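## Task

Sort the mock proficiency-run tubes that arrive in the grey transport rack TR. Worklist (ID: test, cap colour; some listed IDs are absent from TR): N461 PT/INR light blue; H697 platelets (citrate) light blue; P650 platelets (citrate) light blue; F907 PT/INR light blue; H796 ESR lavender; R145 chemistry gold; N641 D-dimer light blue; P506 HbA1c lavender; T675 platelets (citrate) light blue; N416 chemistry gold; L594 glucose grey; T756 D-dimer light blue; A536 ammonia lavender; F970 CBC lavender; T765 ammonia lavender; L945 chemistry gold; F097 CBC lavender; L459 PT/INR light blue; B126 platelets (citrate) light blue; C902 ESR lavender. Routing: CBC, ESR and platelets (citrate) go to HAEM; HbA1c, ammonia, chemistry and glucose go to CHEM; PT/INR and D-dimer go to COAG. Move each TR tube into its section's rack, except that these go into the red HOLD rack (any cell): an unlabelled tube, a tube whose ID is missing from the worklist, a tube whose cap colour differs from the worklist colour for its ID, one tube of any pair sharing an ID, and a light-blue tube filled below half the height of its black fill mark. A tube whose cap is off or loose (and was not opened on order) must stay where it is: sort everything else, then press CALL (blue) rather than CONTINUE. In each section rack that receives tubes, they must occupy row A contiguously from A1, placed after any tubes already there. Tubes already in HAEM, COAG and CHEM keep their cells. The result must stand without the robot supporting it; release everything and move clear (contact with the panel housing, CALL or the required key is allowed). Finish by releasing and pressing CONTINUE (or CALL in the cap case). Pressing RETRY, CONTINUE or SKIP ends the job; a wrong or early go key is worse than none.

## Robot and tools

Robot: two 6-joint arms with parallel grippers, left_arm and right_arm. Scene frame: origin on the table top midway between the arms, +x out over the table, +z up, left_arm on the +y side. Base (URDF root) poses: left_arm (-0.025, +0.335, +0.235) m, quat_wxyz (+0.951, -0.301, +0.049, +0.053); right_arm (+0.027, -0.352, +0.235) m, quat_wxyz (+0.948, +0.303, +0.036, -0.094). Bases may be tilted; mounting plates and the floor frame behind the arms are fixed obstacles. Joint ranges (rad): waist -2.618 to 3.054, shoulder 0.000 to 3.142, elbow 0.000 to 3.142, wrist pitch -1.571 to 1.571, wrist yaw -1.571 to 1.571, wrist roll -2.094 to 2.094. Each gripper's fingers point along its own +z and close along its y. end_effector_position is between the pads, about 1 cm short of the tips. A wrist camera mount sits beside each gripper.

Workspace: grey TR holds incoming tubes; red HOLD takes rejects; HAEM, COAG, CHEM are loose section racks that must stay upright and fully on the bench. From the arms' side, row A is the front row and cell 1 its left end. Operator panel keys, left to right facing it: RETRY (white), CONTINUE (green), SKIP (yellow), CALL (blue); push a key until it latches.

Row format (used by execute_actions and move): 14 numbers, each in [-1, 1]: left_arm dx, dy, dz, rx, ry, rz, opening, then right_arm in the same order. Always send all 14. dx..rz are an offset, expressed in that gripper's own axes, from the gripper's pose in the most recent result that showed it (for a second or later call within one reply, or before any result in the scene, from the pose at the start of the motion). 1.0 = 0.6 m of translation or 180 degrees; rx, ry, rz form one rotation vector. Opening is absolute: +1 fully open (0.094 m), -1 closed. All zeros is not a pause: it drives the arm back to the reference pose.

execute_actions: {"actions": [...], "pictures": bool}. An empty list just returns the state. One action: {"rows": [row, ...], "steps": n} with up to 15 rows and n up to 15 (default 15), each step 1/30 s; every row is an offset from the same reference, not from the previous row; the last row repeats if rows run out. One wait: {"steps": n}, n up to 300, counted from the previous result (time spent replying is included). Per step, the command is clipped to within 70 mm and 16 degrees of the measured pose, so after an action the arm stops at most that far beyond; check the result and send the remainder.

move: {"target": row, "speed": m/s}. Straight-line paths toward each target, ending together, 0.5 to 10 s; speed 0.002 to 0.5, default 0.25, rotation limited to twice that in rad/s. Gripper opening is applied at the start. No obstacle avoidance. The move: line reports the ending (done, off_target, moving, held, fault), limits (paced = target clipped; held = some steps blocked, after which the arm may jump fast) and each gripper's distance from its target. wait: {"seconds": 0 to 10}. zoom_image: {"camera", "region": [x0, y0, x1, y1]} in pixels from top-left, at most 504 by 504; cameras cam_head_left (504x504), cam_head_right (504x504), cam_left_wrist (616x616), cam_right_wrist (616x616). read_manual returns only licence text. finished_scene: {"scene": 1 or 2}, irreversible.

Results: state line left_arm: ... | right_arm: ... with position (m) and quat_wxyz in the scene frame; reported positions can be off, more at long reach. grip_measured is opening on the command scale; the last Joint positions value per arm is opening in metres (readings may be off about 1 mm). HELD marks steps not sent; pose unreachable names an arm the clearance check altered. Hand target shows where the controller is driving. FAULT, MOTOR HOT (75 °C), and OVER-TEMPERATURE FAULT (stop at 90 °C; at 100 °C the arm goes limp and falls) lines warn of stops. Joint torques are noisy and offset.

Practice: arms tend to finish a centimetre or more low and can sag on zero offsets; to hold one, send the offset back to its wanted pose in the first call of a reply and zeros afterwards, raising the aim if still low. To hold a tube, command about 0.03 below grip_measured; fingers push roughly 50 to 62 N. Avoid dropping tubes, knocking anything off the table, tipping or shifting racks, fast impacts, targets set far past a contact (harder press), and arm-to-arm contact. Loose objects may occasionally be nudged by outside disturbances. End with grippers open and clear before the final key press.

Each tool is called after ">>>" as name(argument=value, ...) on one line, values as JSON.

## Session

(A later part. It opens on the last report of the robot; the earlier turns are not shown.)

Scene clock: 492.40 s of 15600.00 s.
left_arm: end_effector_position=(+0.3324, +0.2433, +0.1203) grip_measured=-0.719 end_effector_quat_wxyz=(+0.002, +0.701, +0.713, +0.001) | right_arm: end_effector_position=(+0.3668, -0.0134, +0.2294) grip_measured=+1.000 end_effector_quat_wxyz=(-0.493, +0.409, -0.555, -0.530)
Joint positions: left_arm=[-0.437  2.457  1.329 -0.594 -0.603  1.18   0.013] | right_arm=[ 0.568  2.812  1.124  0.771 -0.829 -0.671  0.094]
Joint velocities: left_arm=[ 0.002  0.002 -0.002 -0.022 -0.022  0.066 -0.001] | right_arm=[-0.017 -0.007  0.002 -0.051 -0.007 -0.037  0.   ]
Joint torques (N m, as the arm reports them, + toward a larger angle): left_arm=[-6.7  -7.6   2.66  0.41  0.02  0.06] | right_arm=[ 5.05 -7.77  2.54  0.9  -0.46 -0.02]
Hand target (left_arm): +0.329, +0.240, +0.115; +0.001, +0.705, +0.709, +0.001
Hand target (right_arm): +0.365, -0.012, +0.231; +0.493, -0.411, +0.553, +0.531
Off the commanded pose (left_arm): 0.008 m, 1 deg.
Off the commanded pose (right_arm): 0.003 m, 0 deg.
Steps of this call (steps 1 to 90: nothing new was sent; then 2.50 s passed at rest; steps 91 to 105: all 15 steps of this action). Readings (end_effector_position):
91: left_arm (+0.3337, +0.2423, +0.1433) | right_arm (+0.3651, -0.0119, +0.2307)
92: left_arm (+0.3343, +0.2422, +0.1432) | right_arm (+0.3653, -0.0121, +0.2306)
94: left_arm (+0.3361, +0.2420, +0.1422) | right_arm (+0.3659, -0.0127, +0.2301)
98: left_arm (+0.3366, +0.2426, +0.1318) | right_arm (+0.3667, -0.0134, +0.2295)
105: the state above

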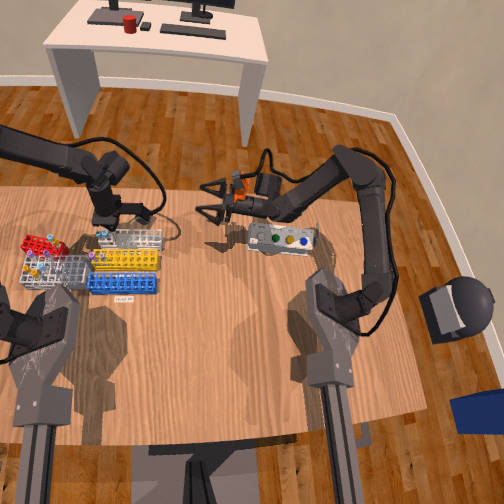

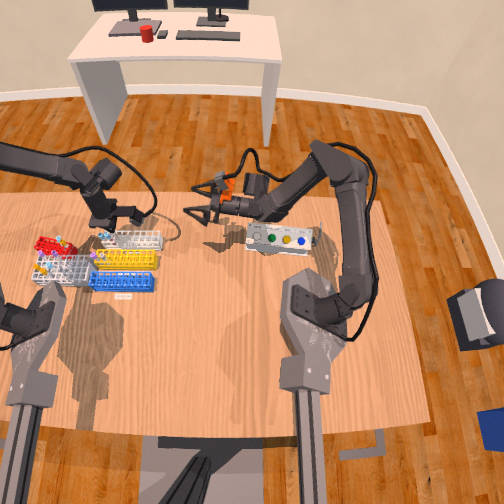

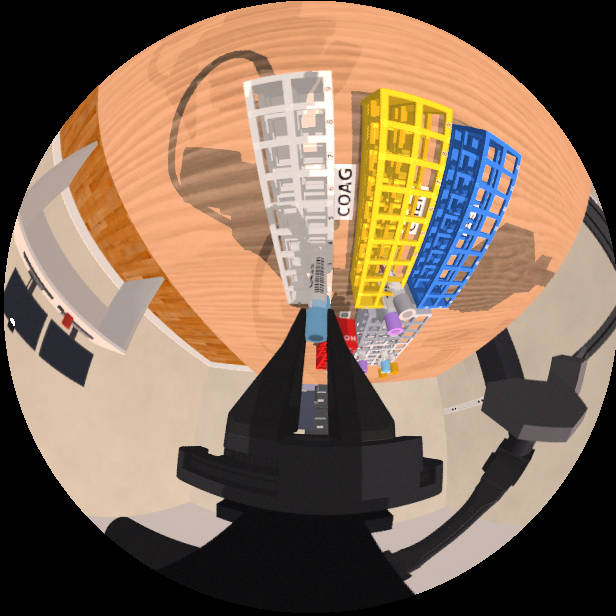

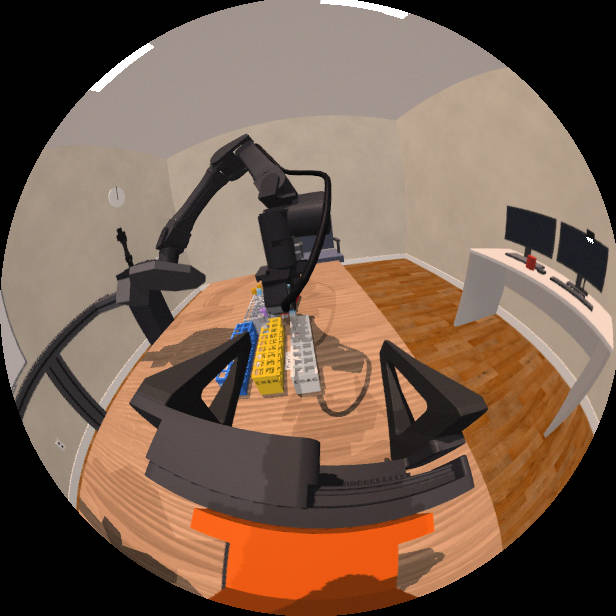

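>>> move(target=[-0.006,-0.008,0.054,0,0,0.004,-0.75,-0.004,0.004,0.004,-0.003,0,0,1], speed=0.05)

>>> execute_actions(actions=[{"rows":[[0,0,0,0,0,0,-0.5,-0.004,0.004,0.004,-0.003,0,0,1]],"steps":8}], pictures=false)

>>> move(target=[0,0.01,-0.1,0,0,0.006,-0.5,-0.004,0.004,0.004,-0.003,0,0,1], speed=0.12)

>>> move(target=[0.324,-0.213,0.017,0,-0.003,0,-0.47,-0.004,0.004,0.004,-0.003,0,0,1], speed=0.2)

>>> move(target=[-0.013,-0.013,0.052,-0.003,-0.008,0,-0.47,-0.004,0.004,0.004,-0.003,0,0,1], speed=0.06)

Scene clock: 501.43 s of 15600.00 s.
left_arm: end_effector_position=(+0.3343, +0.2421, +0.0958) grip_measured=-0.719 end_effector_quat_wxyz=(+0.007, +0.700, +0.714, +0.004) | right_arm: end_effector_position=(+0.3678, -0.0143, +0.2286) grip_measured=+1.000 end_effector_quat_wxyz=(-0.493, +0.408, -0.557, -0.529)
Joint positions: left_arm=[-0.401  2.504  1.31  -0.488 -0.61   1.231  0.013] | right_arm=[ 0.565  2.812  1.124  0.771 -0.828 -0.671  0.094]
Joint velocities: left_arm=[-0.012 -0.007 -0.017  0.066  0.066 -0.007  0.001] | right_arm=[ 0.002 -0.012  0.007 -0.066 -0.051  0.022  0.   ]
Joint torques (N m, as the arm reports them, + toward a larger angle): left_arm=[-6.37 -7.52  2.07  0.5  -0.04  0.08] | right_arm=[ 5.55 -7.94  2.64  0.85 -0.49  0.01]
Hand target (left_arm): +0.327, +0.240, +0.088; +0.001, +0.705, +0.709, +0.001
Hand target (right_arm): +0.365, -0.011, +0.232; +0.491, -0.412, +0.553, +0.532
Off the commanded pose (left_arm): 0.011 m, 1 deg.
Off the commanded pose (right_arm): 0.006 m, 1 deg.
After step 90, 5.03 s passed at rest.
move: off_target (left_arm)

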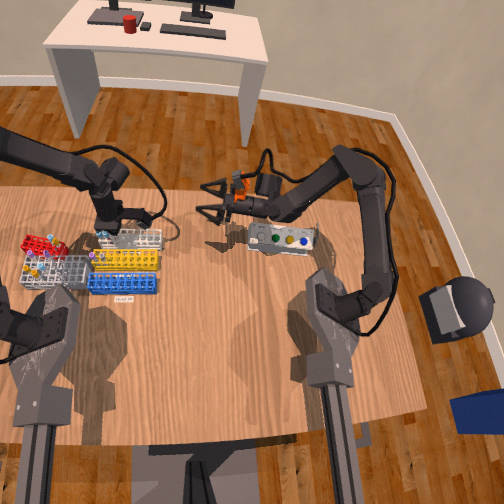

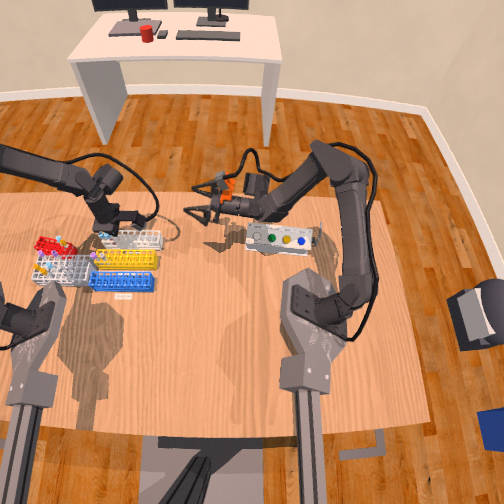

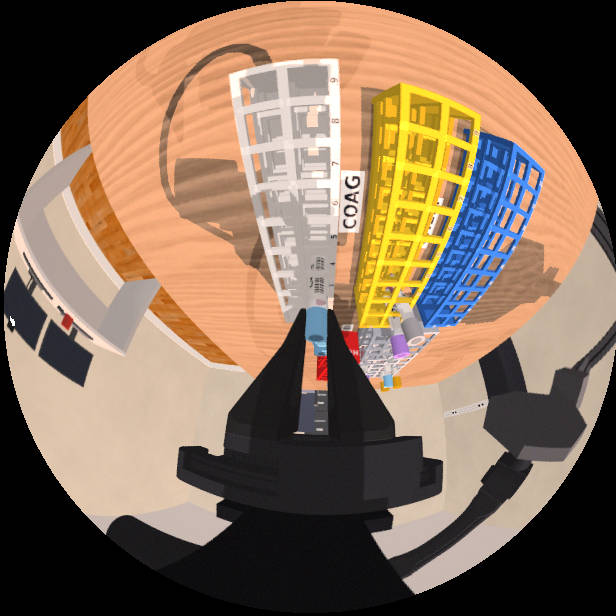

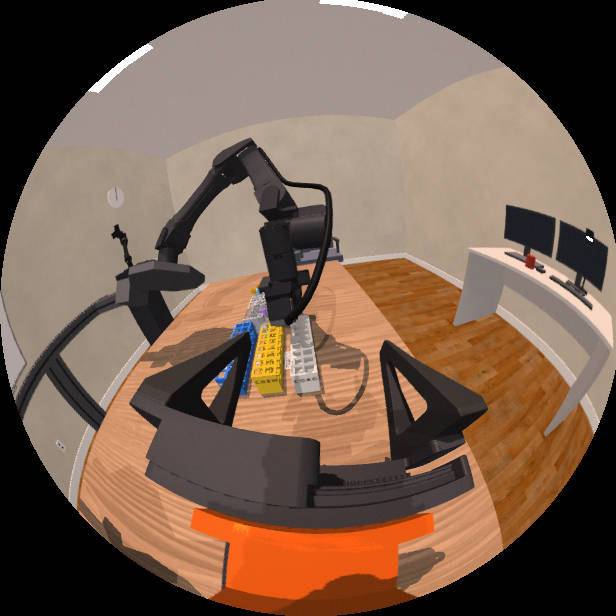

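Scene clock: 501.70 s of 15600.00 s.
left_arm: end_effector_position=(+0.3343, +0.2421, +0.0958) grip_measured=-0.502 end_effector_quat_wxyz=(+0.007, +0.700, +0.714, +0.004) | right_arm: end_effector_position=(+0.3678, -0.0143, +0.2285) grip_measured=+1.000 end_effector_quat_wxyz=(-0.493, +0.408, -0.557, -0.529)
Joint positions: left_arm=[-0.401  2.504  1.31  -0.488 -0.61   1.231  0.023] | right_arm=[ 0.565  2.812  1.124  0.771 -0.827 -0.671  0.094]
Joint velocities: left_arm=[-0.012  0.002 -0.007 -0.007 -0.037  0.007 -0.002] | right_arm=[-0.002 -0.012 -0.007  0.022 -0.037 -0.037  0.   ]
Joint torques (N m, as the arm reports them, + toward a larger angle): left_arm=[-6.63 -8.66  3.26  0.31 -0.06  0.01] | right_arm=[ 5.3  -7.88  2.75  0.83 -0.48  0.03]
Hand target (left_arm): +0.334, +0.242, +0.096; +0.007, +0.700, +0.714, +0.004
Hand target (right_arm): +0.366, -0.012, +0.231; +0.492, -0.410, +0.555, +0.531
Off the commanded pose (left_arm): 0.000 m, 0 deg.
Off the commanded pose (right_arm): 0.004 m, 1 deg.
Steps of this call (steps 1 to 8: all 8 steps of this action). Readings (end_effector_position):
1: left_arm (+0.3343, +0.2421, +0.0958) | right_arm (+0.3678, -0.0143, +0.2286)
2: left_arm (+0.3343, +0.2421, +0.0958) | right_arm (+0.3678, -0.0143, +0.2286)
4: left_arm (+0.3343, +0.2421, +0.0958) | right_arm (+0.3678, -0.0143, +0.2286)
8: the state above

Scene clock: 503.03 s of 15600.00 s.
left_arm: end_effector_position=(+0.3362, +0.2461, +0.1458) grip_measured=-0.502 end_effector_quat_wxyz=(-0.002, +0.707, +0.707, +0.006) | right_arm: end_effector_position=(+0.3688, -0.0151, +0.2277) grip_measured=+1.000 end_effector_quat_wxyz=(-0.493, +0.407, -0.559, -0.528)
Joint positions: left_arm=[-0.471  2.418  1.369 -0.7   -0.61   1.155  0.023] | right_arm=[ 0.561  2.812  1.124  0.771 -0.826 -0.67   0.094]
Joint velocities: left_arm=[-0.012 -0.002 -0.022 -0.037 -0.037  0.007 -0.001] | right_arm=[-0.002 -0.002  0.002  0.022  0.022  0.037  0.   ]
Joint torques (N m, as the arm reports them, + toward a larger angle): left_arm=[-7.76 -9.42  4.81  0.04  0.11 -0.03] | right_arm=[ 5.53 -7.81  2.72  0.84 -0.51  0.02]
Hand target (left_arm): +0.340, +0.242, +0.156; +0.007, +0.707, +0.707, +0.004
Hand target (right_arm): +0.366, -0.012, +0.231; +0.491, -0.410, +0.555, +0.531
Off the commanded pose (left_arm): 0.011 m, 1 deg.
Off the commanded pose (right_arm): 0.006 m, 1 deg.
move: off_target (left_arm)

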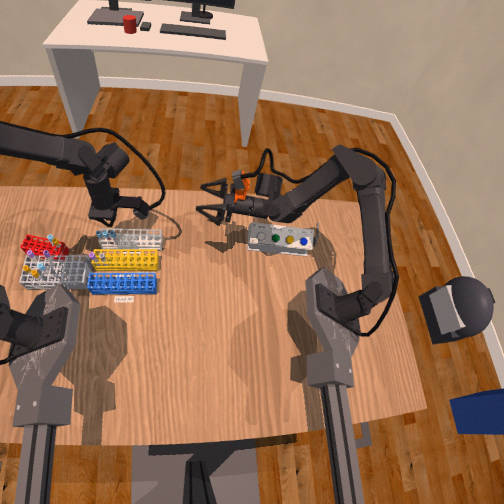

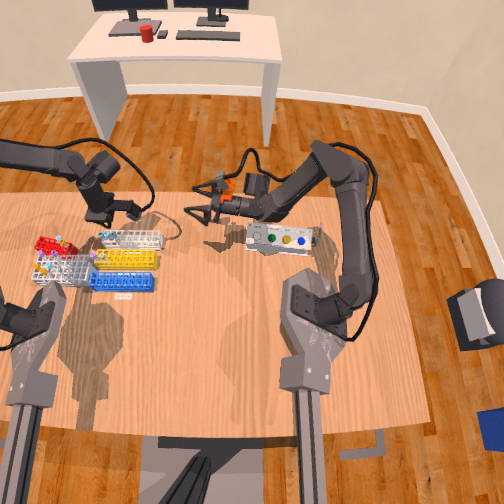

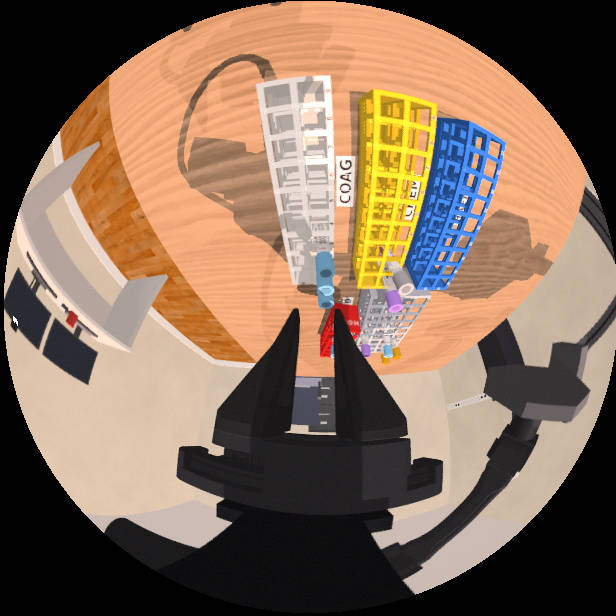

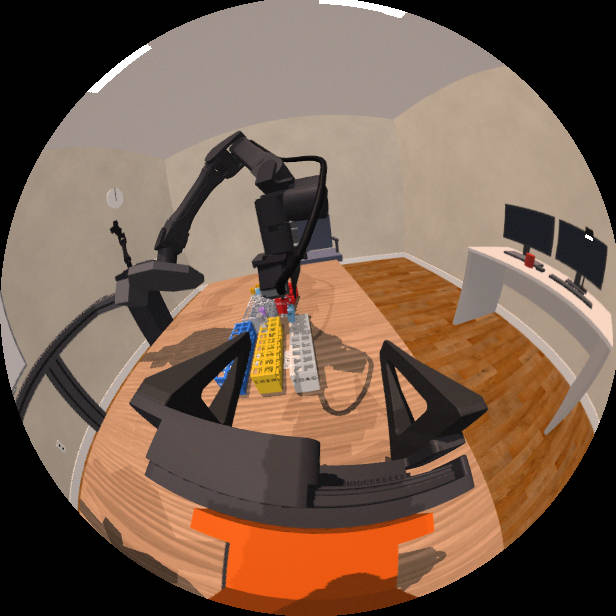

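Scene clock: 504.83 s of 15600.00 s.
left_arm: end_effector_position=(+0.2138, +0.4484, +0.1375) grip_measured=-0.472 end_effector_quat_wxyz=(-0.014, +0.707, +0.707, +0.006) | right_arm: end_effector_position=(+0.3702, -0.0164, +0.2266) grip_measured=+1.000 end_effector_quat_wxyz=(-0.494, +0.405, -0.561, -0.527)
Joint positions: left_arm=[ 0.042  1.637  0.658 -0.418 -0.626  1.776  0.025] | right_arm=[ 0.557  2.812  1.124  0.771 -0.824 -0.67   0.094]
Joint velocities: left_arm=[-0.007 -0.002  0.007 -0.066  0.022  0.022  0.001] | right_arm=[ 0.007  0.022  0.002 -0.022 -0.007  0.022  0.   ]
Joint torques (N m, as the arm reports them, + toward a larger angle): left_arm=[-3.15 -6.33  1.55  0.38  0.11  0.02] | right_arm=[ 5.63 -7.87  2.63  0.82 -0.51  0.04]
Hand target (left_arm): +0.212, +0.446, +0.139; -0.002, +0.707, +0.707, +0.004
Hand target (right_arm): +0.367, -0.013, +0.231; +0.491, -0.409, +0.556, +0.531
Off the commanded pose (left_arm): 0.009 m, 2 deg.
Off the commanded pose (right_arm): 0.006 m, 1 deg.
move: done

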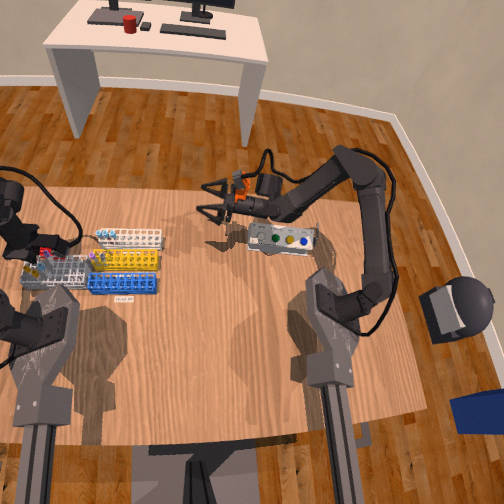

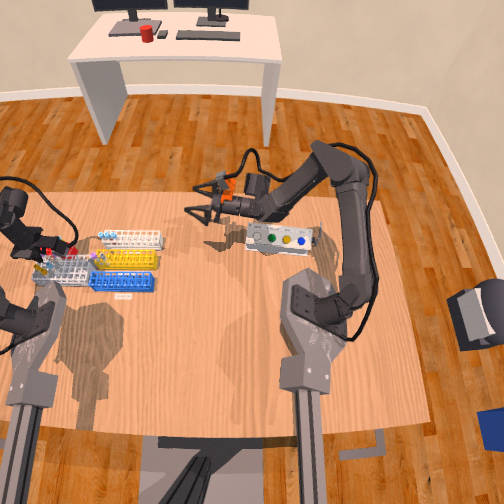

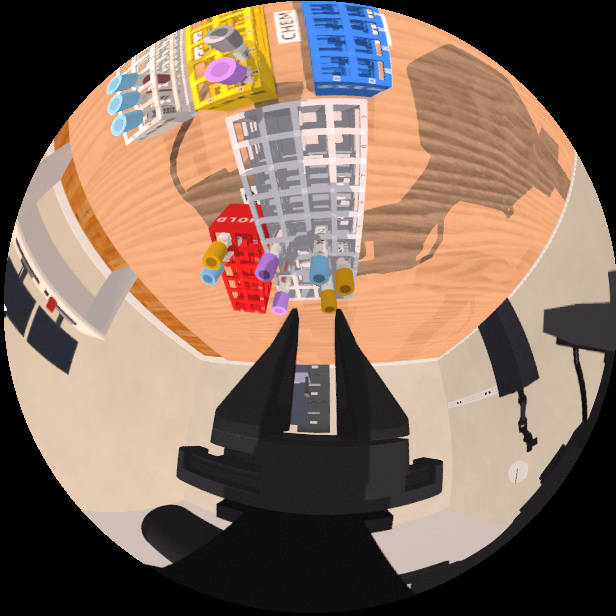

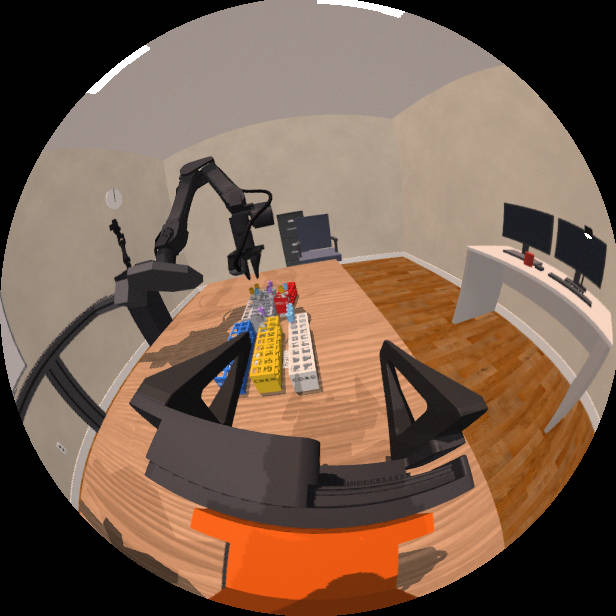

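Scene clock: 505.93 s of 15600.00 s.
left_arm: end_effector_position=(+0.2122, +0.4500, +0.1126) grip_measured=-0.472 end_effector_quat_wxyz=(-0.006, +0.701, +0.713, +0.016) | right_arm: end_effector_position=(+0.3712, -0.0173, +0.2258) grip_measured=+1.000 end_effector_quat_wxyz=(-0.494, +0.403, -0.562, -0.527)
Joint positions: left_arm=[ 0.11   1.687  0.594 -0.225 -0.608  1.859  0.025] | right_arm=[ 0.554  2.812  1.124  0.771 -0.823 -0.669  0.094]
Joint velocities: left_arm=[-0.017  0.007  0.002  0.051 -0.037 -0.022  0.   ] | right_arm=[-0.002  0.012  0.022 -0.037 -0.007 -0.081  0.   ]
Joint torques (N m, as the arm reports them, + toward a larger angle): left_arm=[-2.76 -3.68  1.06  0.4   0.14  0.03] | right_arm=[ 5.63 -7.86  2.76  0.84 -0.47  0.04]
Hand target (left_arm): +0.205, +0.442, +0.107; -0.002, +0.707, +0.707, +0.000
Hand target (right_arm): +0.369, -0.014, +0.229; +0.492, -0.407, +0.558, +0.530
Off the commanded pose (left_arm): 0.012 m, 2 deg.
Off the commanded pose (right_arm): 0.006 m, 1 deg.
move: off_target (left_arm)

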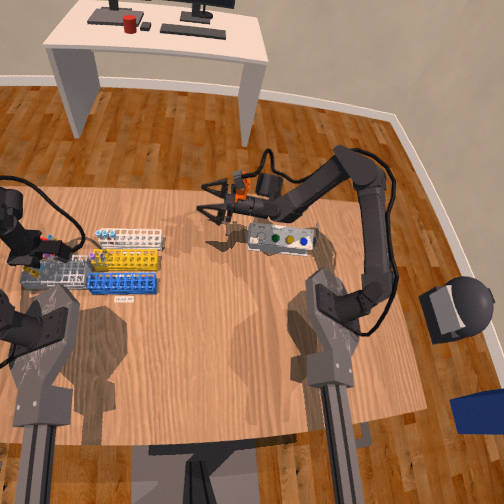

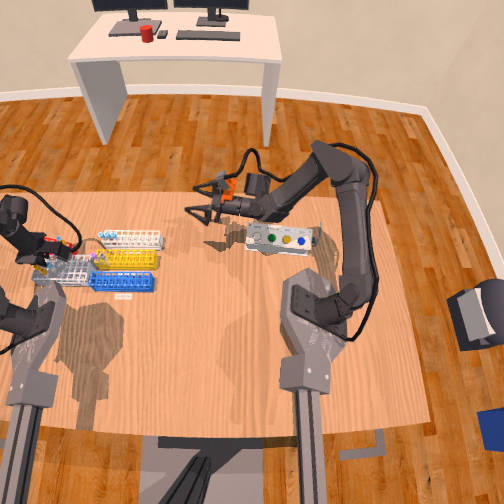

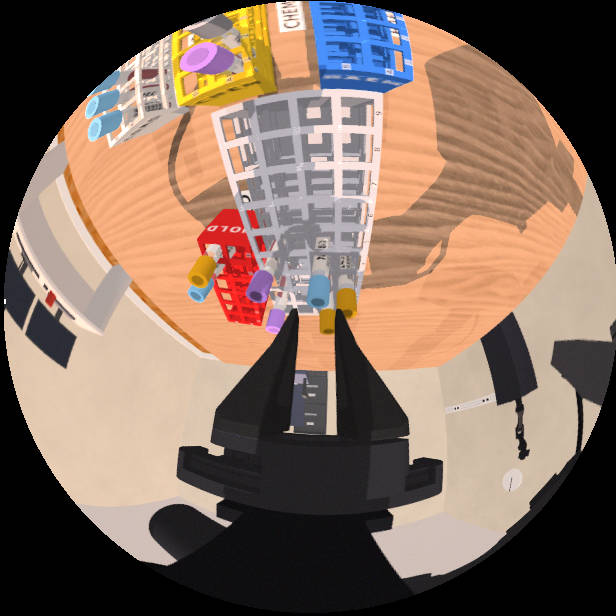

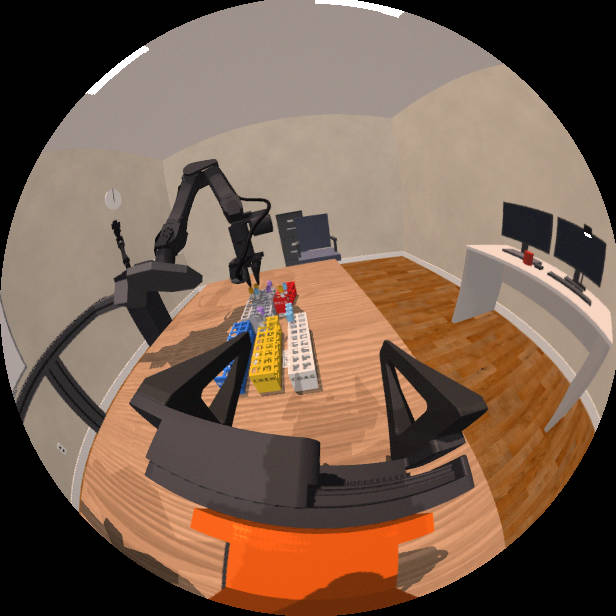

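>>> move(target=[-0.022,-0.019,0.053,0.006,-0.009,0.005,-0.47,0,0,0,0,0,0,1], speed=0.06)

>>> execute_actions(actions=[{"rows":[[0,0,0,0,0,0,-0.75,0,0,0,0,0,0,1]],"steps":12}], pictures=false)

>>> move(target=[0,0.012,-0.21,0,-0.007,0.006,-0.75,-0.04,0.04,0.04,-0.04,0,0,1], speed=0.12)

>>> move(target=[-0.37,0.205,-0.03,0,0,0.3,-0.75,0,0,0,0,0,0,1], speed=0.25)

>>> zoom_image(camera="cam_right_wrist", region=[240,220,360,340])

>>> move(target=[0,0,0,0,0,-0.295,-0.75,0,0,0,0,0,0,1], speed=0.5)

>>> zoom_image(camera="cam_left_wrist", region=[250,200,390,340])

Scene clock: 517.27 s of 15600.00 s.
left_arm: end_effector_position=(+0.2090, +0.4464, +0.0862) grip_measured=-0.472 end_effector_quat_wxyz=(-0.006, +0.701, +0.713, +0.016) | right_arm: end_effector_position=(+0.3729, -0.0188, +0.2244) grip_measured=+1.000 end_effector_quat_wxyz=(-0.494, +0.401, -0.565, -0.525)
Joint positions: left_arm=[ 0.162  1.786  0.562 -0.059 -0.595  1.918  0.025] | right_arm=[ 0.548  2.812  1.124  0.771 -0.82  -0.669  0.094]
Joint velocities: left_arm=[-0.002 -0.017  0.002  0.051  0.007 -0.007  0.   ] | right_arm=[ 0.007 -0.007  0.022 -0.007  0.051  0.007  0.   ]
Joint torques (N m, as the arm reports them, + toward a larger angle): left_arm=[-2.96 -3.81  0.41  0.39  0.12  0.06] | right_arm=[ 5.07 -7.66  2.48  0.88 -0.52 -0.02]
Hand target (left_arm): +0.201, +0.438, +0.081; -0.003, +0.707, +0.707, -0.000
Hand target (right_arm): +0.371, -0.017, +0.226; +0.494, -0.403, +0.562, +0.527
Off the commanded pose (left_arm): 0.013 m, 2 deg.
Off the commanded pose (right_arm): 0.003 m, 0 deg.
After step 90, 7.20 s passed at rest.
move: off_target (left_arm)

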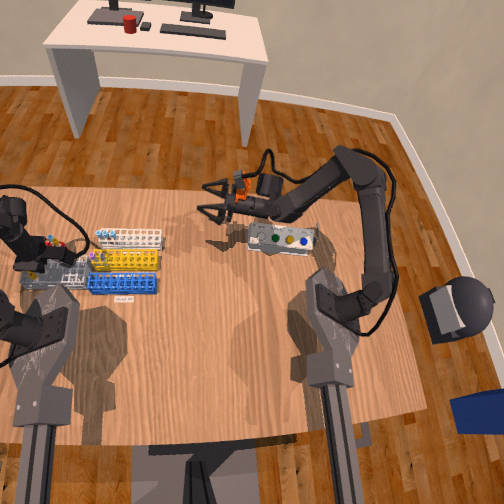

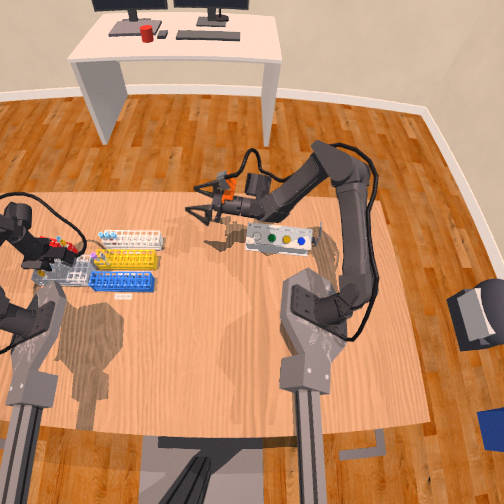

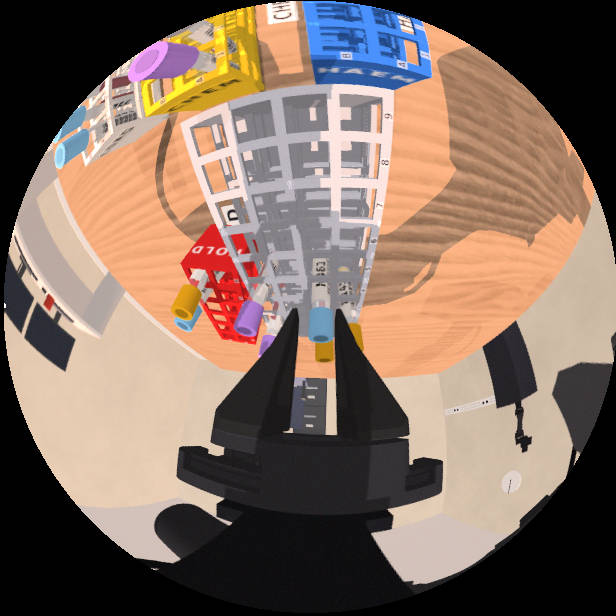

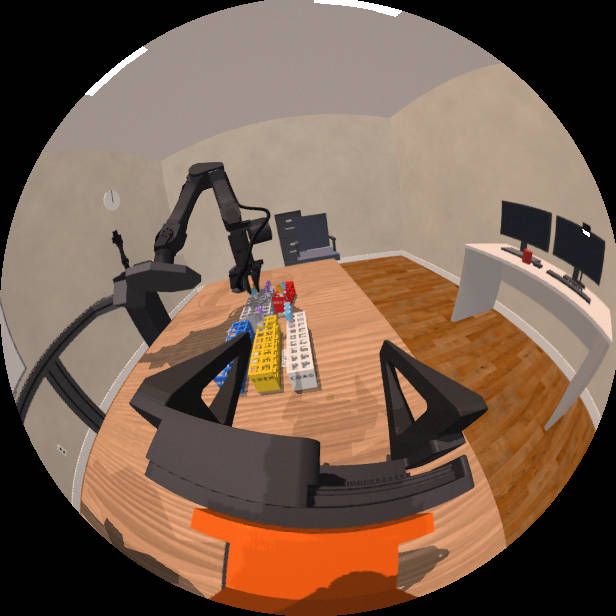

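Scene clock: 517.67 s of 15600.00 s.
left_arm: end_effector_position=(+0.2090, +0.4464, +0.0862) grip_measured=-0.718 end_effector_quat_wxyz=(-0.006, +0.701, +0.713, +0.016) | right_arm: end_effector_position=(+0.3747, -0.0205, +0.2229) grip_measured=+1.000 end_effector_quat_wxyz=(-0.494, +0.399, -0.568, -0.524)
Joint positions: left_arm=[ 0.162  1.786  0.562 -0.059 -0.595  1.918  0.013] | right_arm=[ 0.543  2.812  1.124  0.771 -0.818 -0.669  0.094]
Joint velocities: left_arm=[ 0.007  0.002 -0.002 -0.022  0.007  0.007  0.001] | right_arm=[-0.002  0.002 -0.002 -0.007 -0.11  -0.007  0.   ]
Joint torques (N m, as the arm reports them, + toward a larger angle): left_arm=[-3.59 -5.25  1.68  0.3  -0.03 -0.01] | right_arm=[ 5.14 -7.65  2.38  0.88 -0.49 -0.02]
Hand target (left_arm): +0.209, +0.446, +0.086; -0.006, +0.701, +0.713, +0.016
Hand target (right_arm): +0.373, -0.019, +0.224; +0.494, -0.401, +0.565, +0.525
Off the commanded pose (left_arm): 0.000 m, 0 deg.
Off the commanded pose (right_arm): 0.003 m, 0 deg.
Steps of this call (steps 1 to 12: all 12 steps of this action). Readings (end_effector_position):
1: left_arm (+0.2090, +0.4464, +0.0862) | right_arm (+0.3731, -0.0189, +0.2242)
2: left_arm (+0.2090, +0.4464, +0.0862) | right_arm (+0.3733, -0.0191, +0.2241)
4: left_arm (+0.2090, +0.4464, +0.0862) | right_arm (+0.3739, -0.0197, +0.2236)
8: left_arm (+0.2090, +0.4464, +0.0862) | right_arm (+0.3746, -0.0205, +0.2229)
12: the state above

Scene clock: 519.63 s of 15600.00 s.
left_arm: end_effector_position=(+0.2110, +0.4416, +0.2037) grip_measured=-0.718 end_effector_quat_wxyz=(-0.005, +0.708, +0.707, +0.001) | right_arm: end_effector_position=(+0.3532, +0.0008, +0.2332) grip_measured=+1.000 end_effector_quat_wxyz=(-0.455, +0.424, -0.553, -0.554)
Joint positions: left_arm=[-0.133  1.487  0.766 -0.796 -0.625  1.565  0.013] | right_arm=[ 0.606  2.812  1.168  0.65  -0.844 -0.661  0.094]
Joint velocities: left_arm=[ 0.002  0.002  0.002 -0.051 -0.066  0.022 -0.001] | right_arm=[-0.012 -0.007  0.007  0.037 -0.037  0.007  0.   ]
Joint torques (N m, as the arm reports them, + toward a larger angle): left_arm=[-4.39 -5.27  5.32  0.   -0.03 -0.09] | right_arm=[ 5.84 -9.16  4.81  0.79 -0.74  0.03]
Hand target (left_arm): +0.216, +0.443, +0.213; +0.003, +0.708, +0.706, +0.009
Hand target (right_arm): +0.359, +0.005, +0.252; +0.468, -0.429, +0.534, +0.558
Off the commanded pose (left_arm): 0.009 m, 1 deg.
Off the commanded pose (right_arm): 0.020 m, 3 deg.
move: off_target (right_arm)

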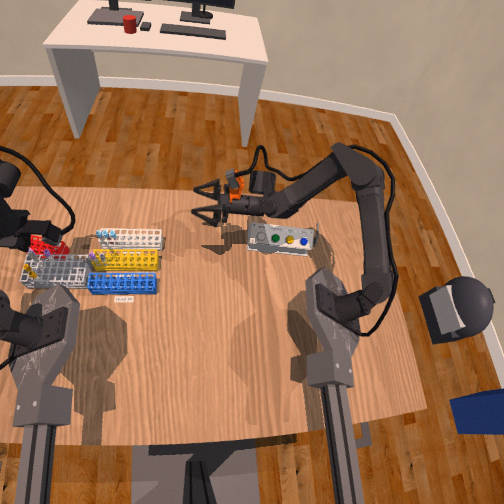

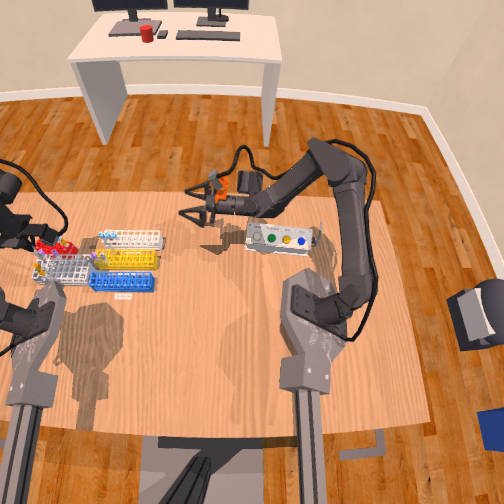

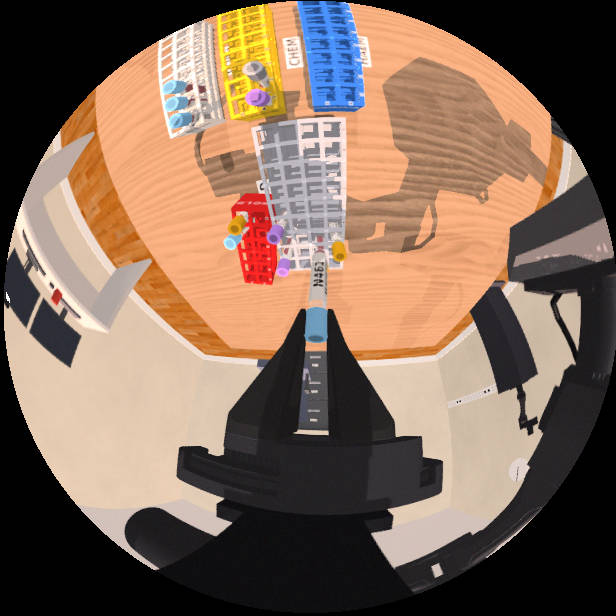

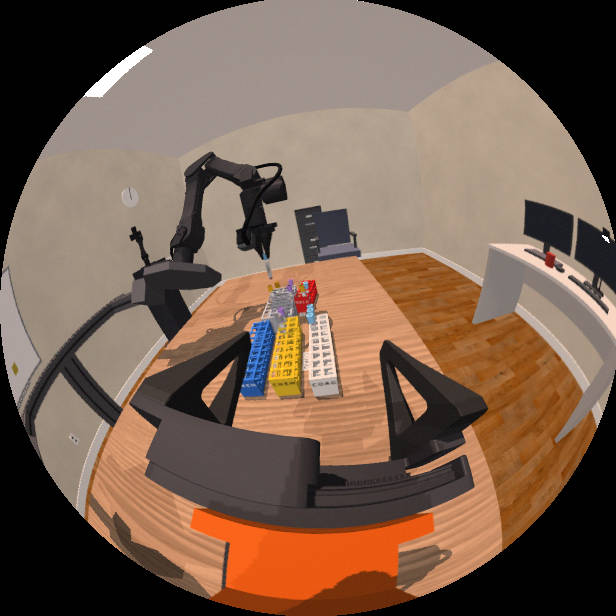

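Scene clock: 522.13 s of 15600.00 s.
left_arm: end_effector_position=(+0.3345, +0.2222, +0.2178) grip_measured=-0.718 end_effector_quat_wxyz=(-0.000, +0.946, +0.324, +0.011) | right_arm: end_effector_position=(+0.3550, -0.0006, +0.2318) grip_measured=+1.000 end_effector_quat_wxyz=(-0.455, +0.422, -0.556, -0.553)
Joint positions: left_arm=[-0.622  2.376  1.516 -0.969 -0.581  1.898  0.013] | right_arm=[ 0.601  2.812  1.168  0.65  -0.841 -0.661  0.094]
Joint velocities: left_arm=[-0.002  0.002 -0.022 -0.022  0.081  0.095  0.001] | right_arm=[-0.002  0.017  0.002 -0.007  0.037 -0.022  0.   ]
Joint torques (N m, as the arm reports them, + toward a larger angle): left_arm=[-7.49 -7.03  5.94 -0.01  0.14  0.04] | right_arm=[ 5.14 -7.89  2.73  0.85 -0.49 -0.01]
Hand target (left_arm): +0.329, +0.214, +0.219; -0.001, +0.951, +0.308, -0.000
Hand target (right_arm): +0.353, +0.001, +0.233; +0.455, -0.424, +0.553, +0.554
Off the commanded pose (left_arm): 0.003 m, 2 deg.
Off the commanded pose (right_arm): 0.003 m, 0 deg.
move: done

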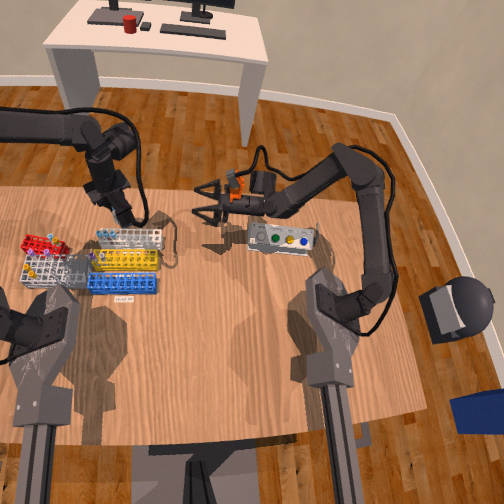

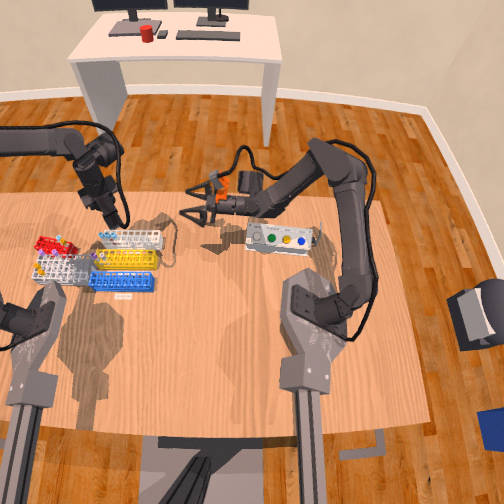

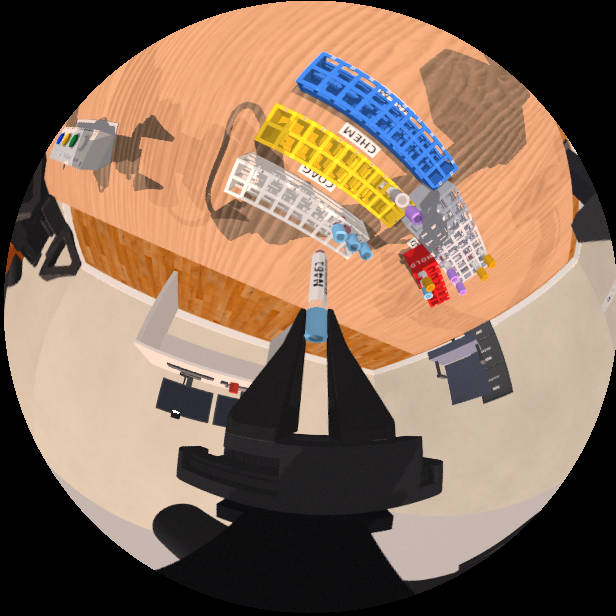

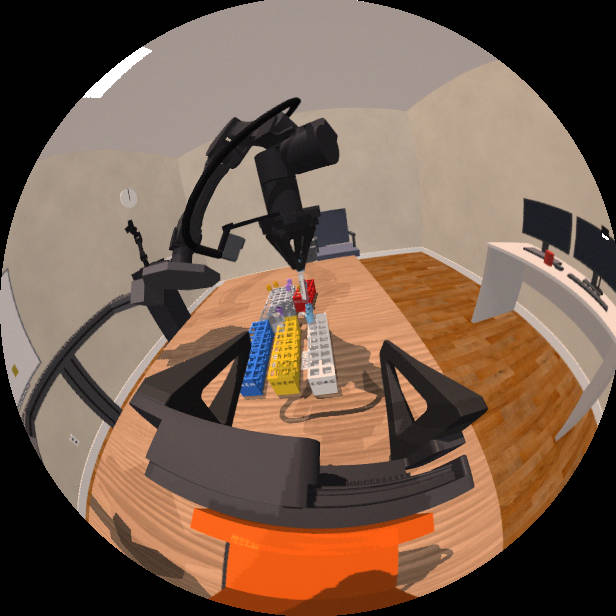

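Region (240, 220, 360, 340) of cam_right_wrist's 616x616 image, scaled by 4.200, with more detail than that image has.

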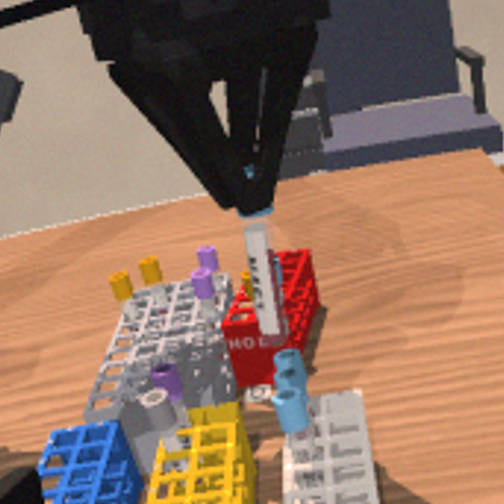

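Scene clock: 523.80 s of 15600.00 s.
left_arm: end_effector_position=(+0.3345, +0.2222, +0.2178) grip_measured=-0.718 end_effector_quat_wxyz=(+0.005, +0.704, +0.710, +0.010) | right_arm: end_effector_position=(+0.3569, -0.0021, +0.2304) grip_measured=+1.000 end_effector_quat_wxyz=(-0.456, +0.420, -0.559, -0.551)
Joint positions: left_arm=[-0.622  2.376  1.516 -0.969 -0.581  0.98   0.013] | right_arm=[ 0.595  2.812  1.168  0.65  -0.838 -0.661  0.094]
Joint velocities: left_arm=[-0.007  0.012 -0.002 -0.022  0.007 -0.051 -0.   ] | right_arm=[ 0.007  0.007  0.002 -0.051 -0.051  0.037  0.   ]
Joint torques (N m, as the arm reports them, + toward a larger angle): left_arm=[-6.5  -8.36  4.47  0.29 -0.06 -0.06] | right_arm=[ 5.1  -7.92  2.74  0.83 -0.53 -0.03]
Hand target (left_arm): +0.335, +0.222, +0.218; +0.005, +0.701, +0.713, +0.010
Hand target (right_arm): +0.355, -0.001, +0.232; +0.455, -0.422, +0.556, +0.553
Off the commanded pose (left_arm): 0.000 m, 0 deg.
Off the commanded pose (right_arm): 0.003 m, 0 deg.
move: done

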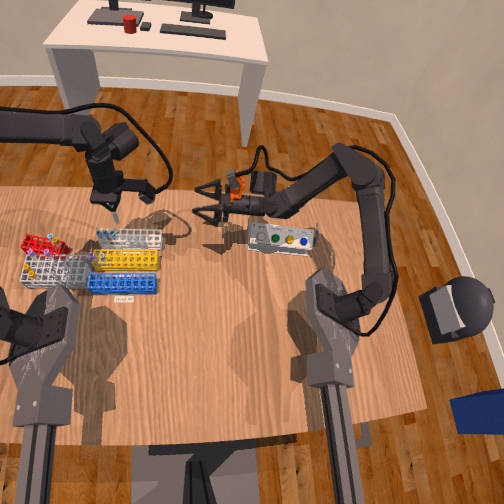

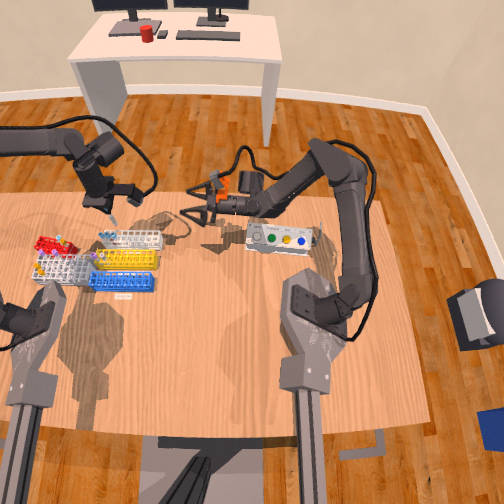

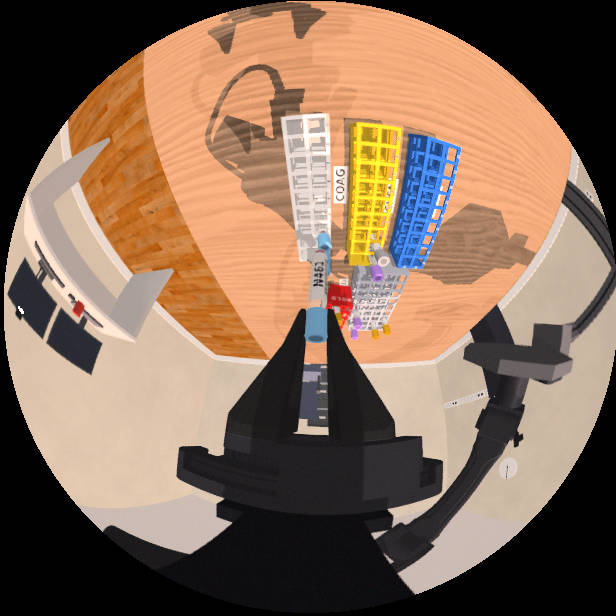

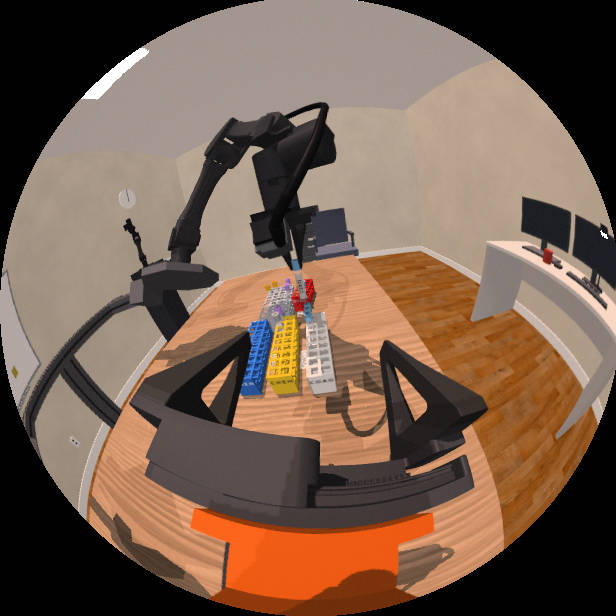

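Region (250, 200, 390, 340) of cam_left_wrist's 616x616 image, scaled by 3.600, with more detail than that image has.

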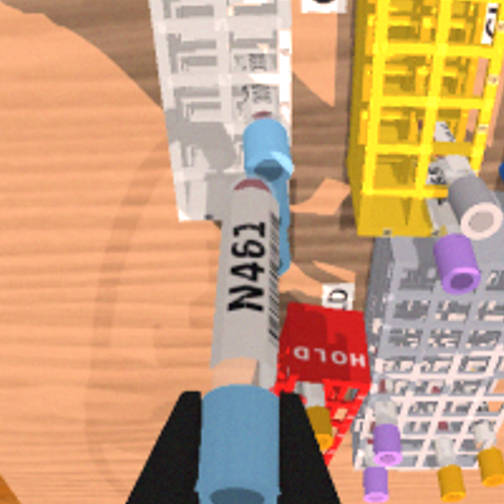

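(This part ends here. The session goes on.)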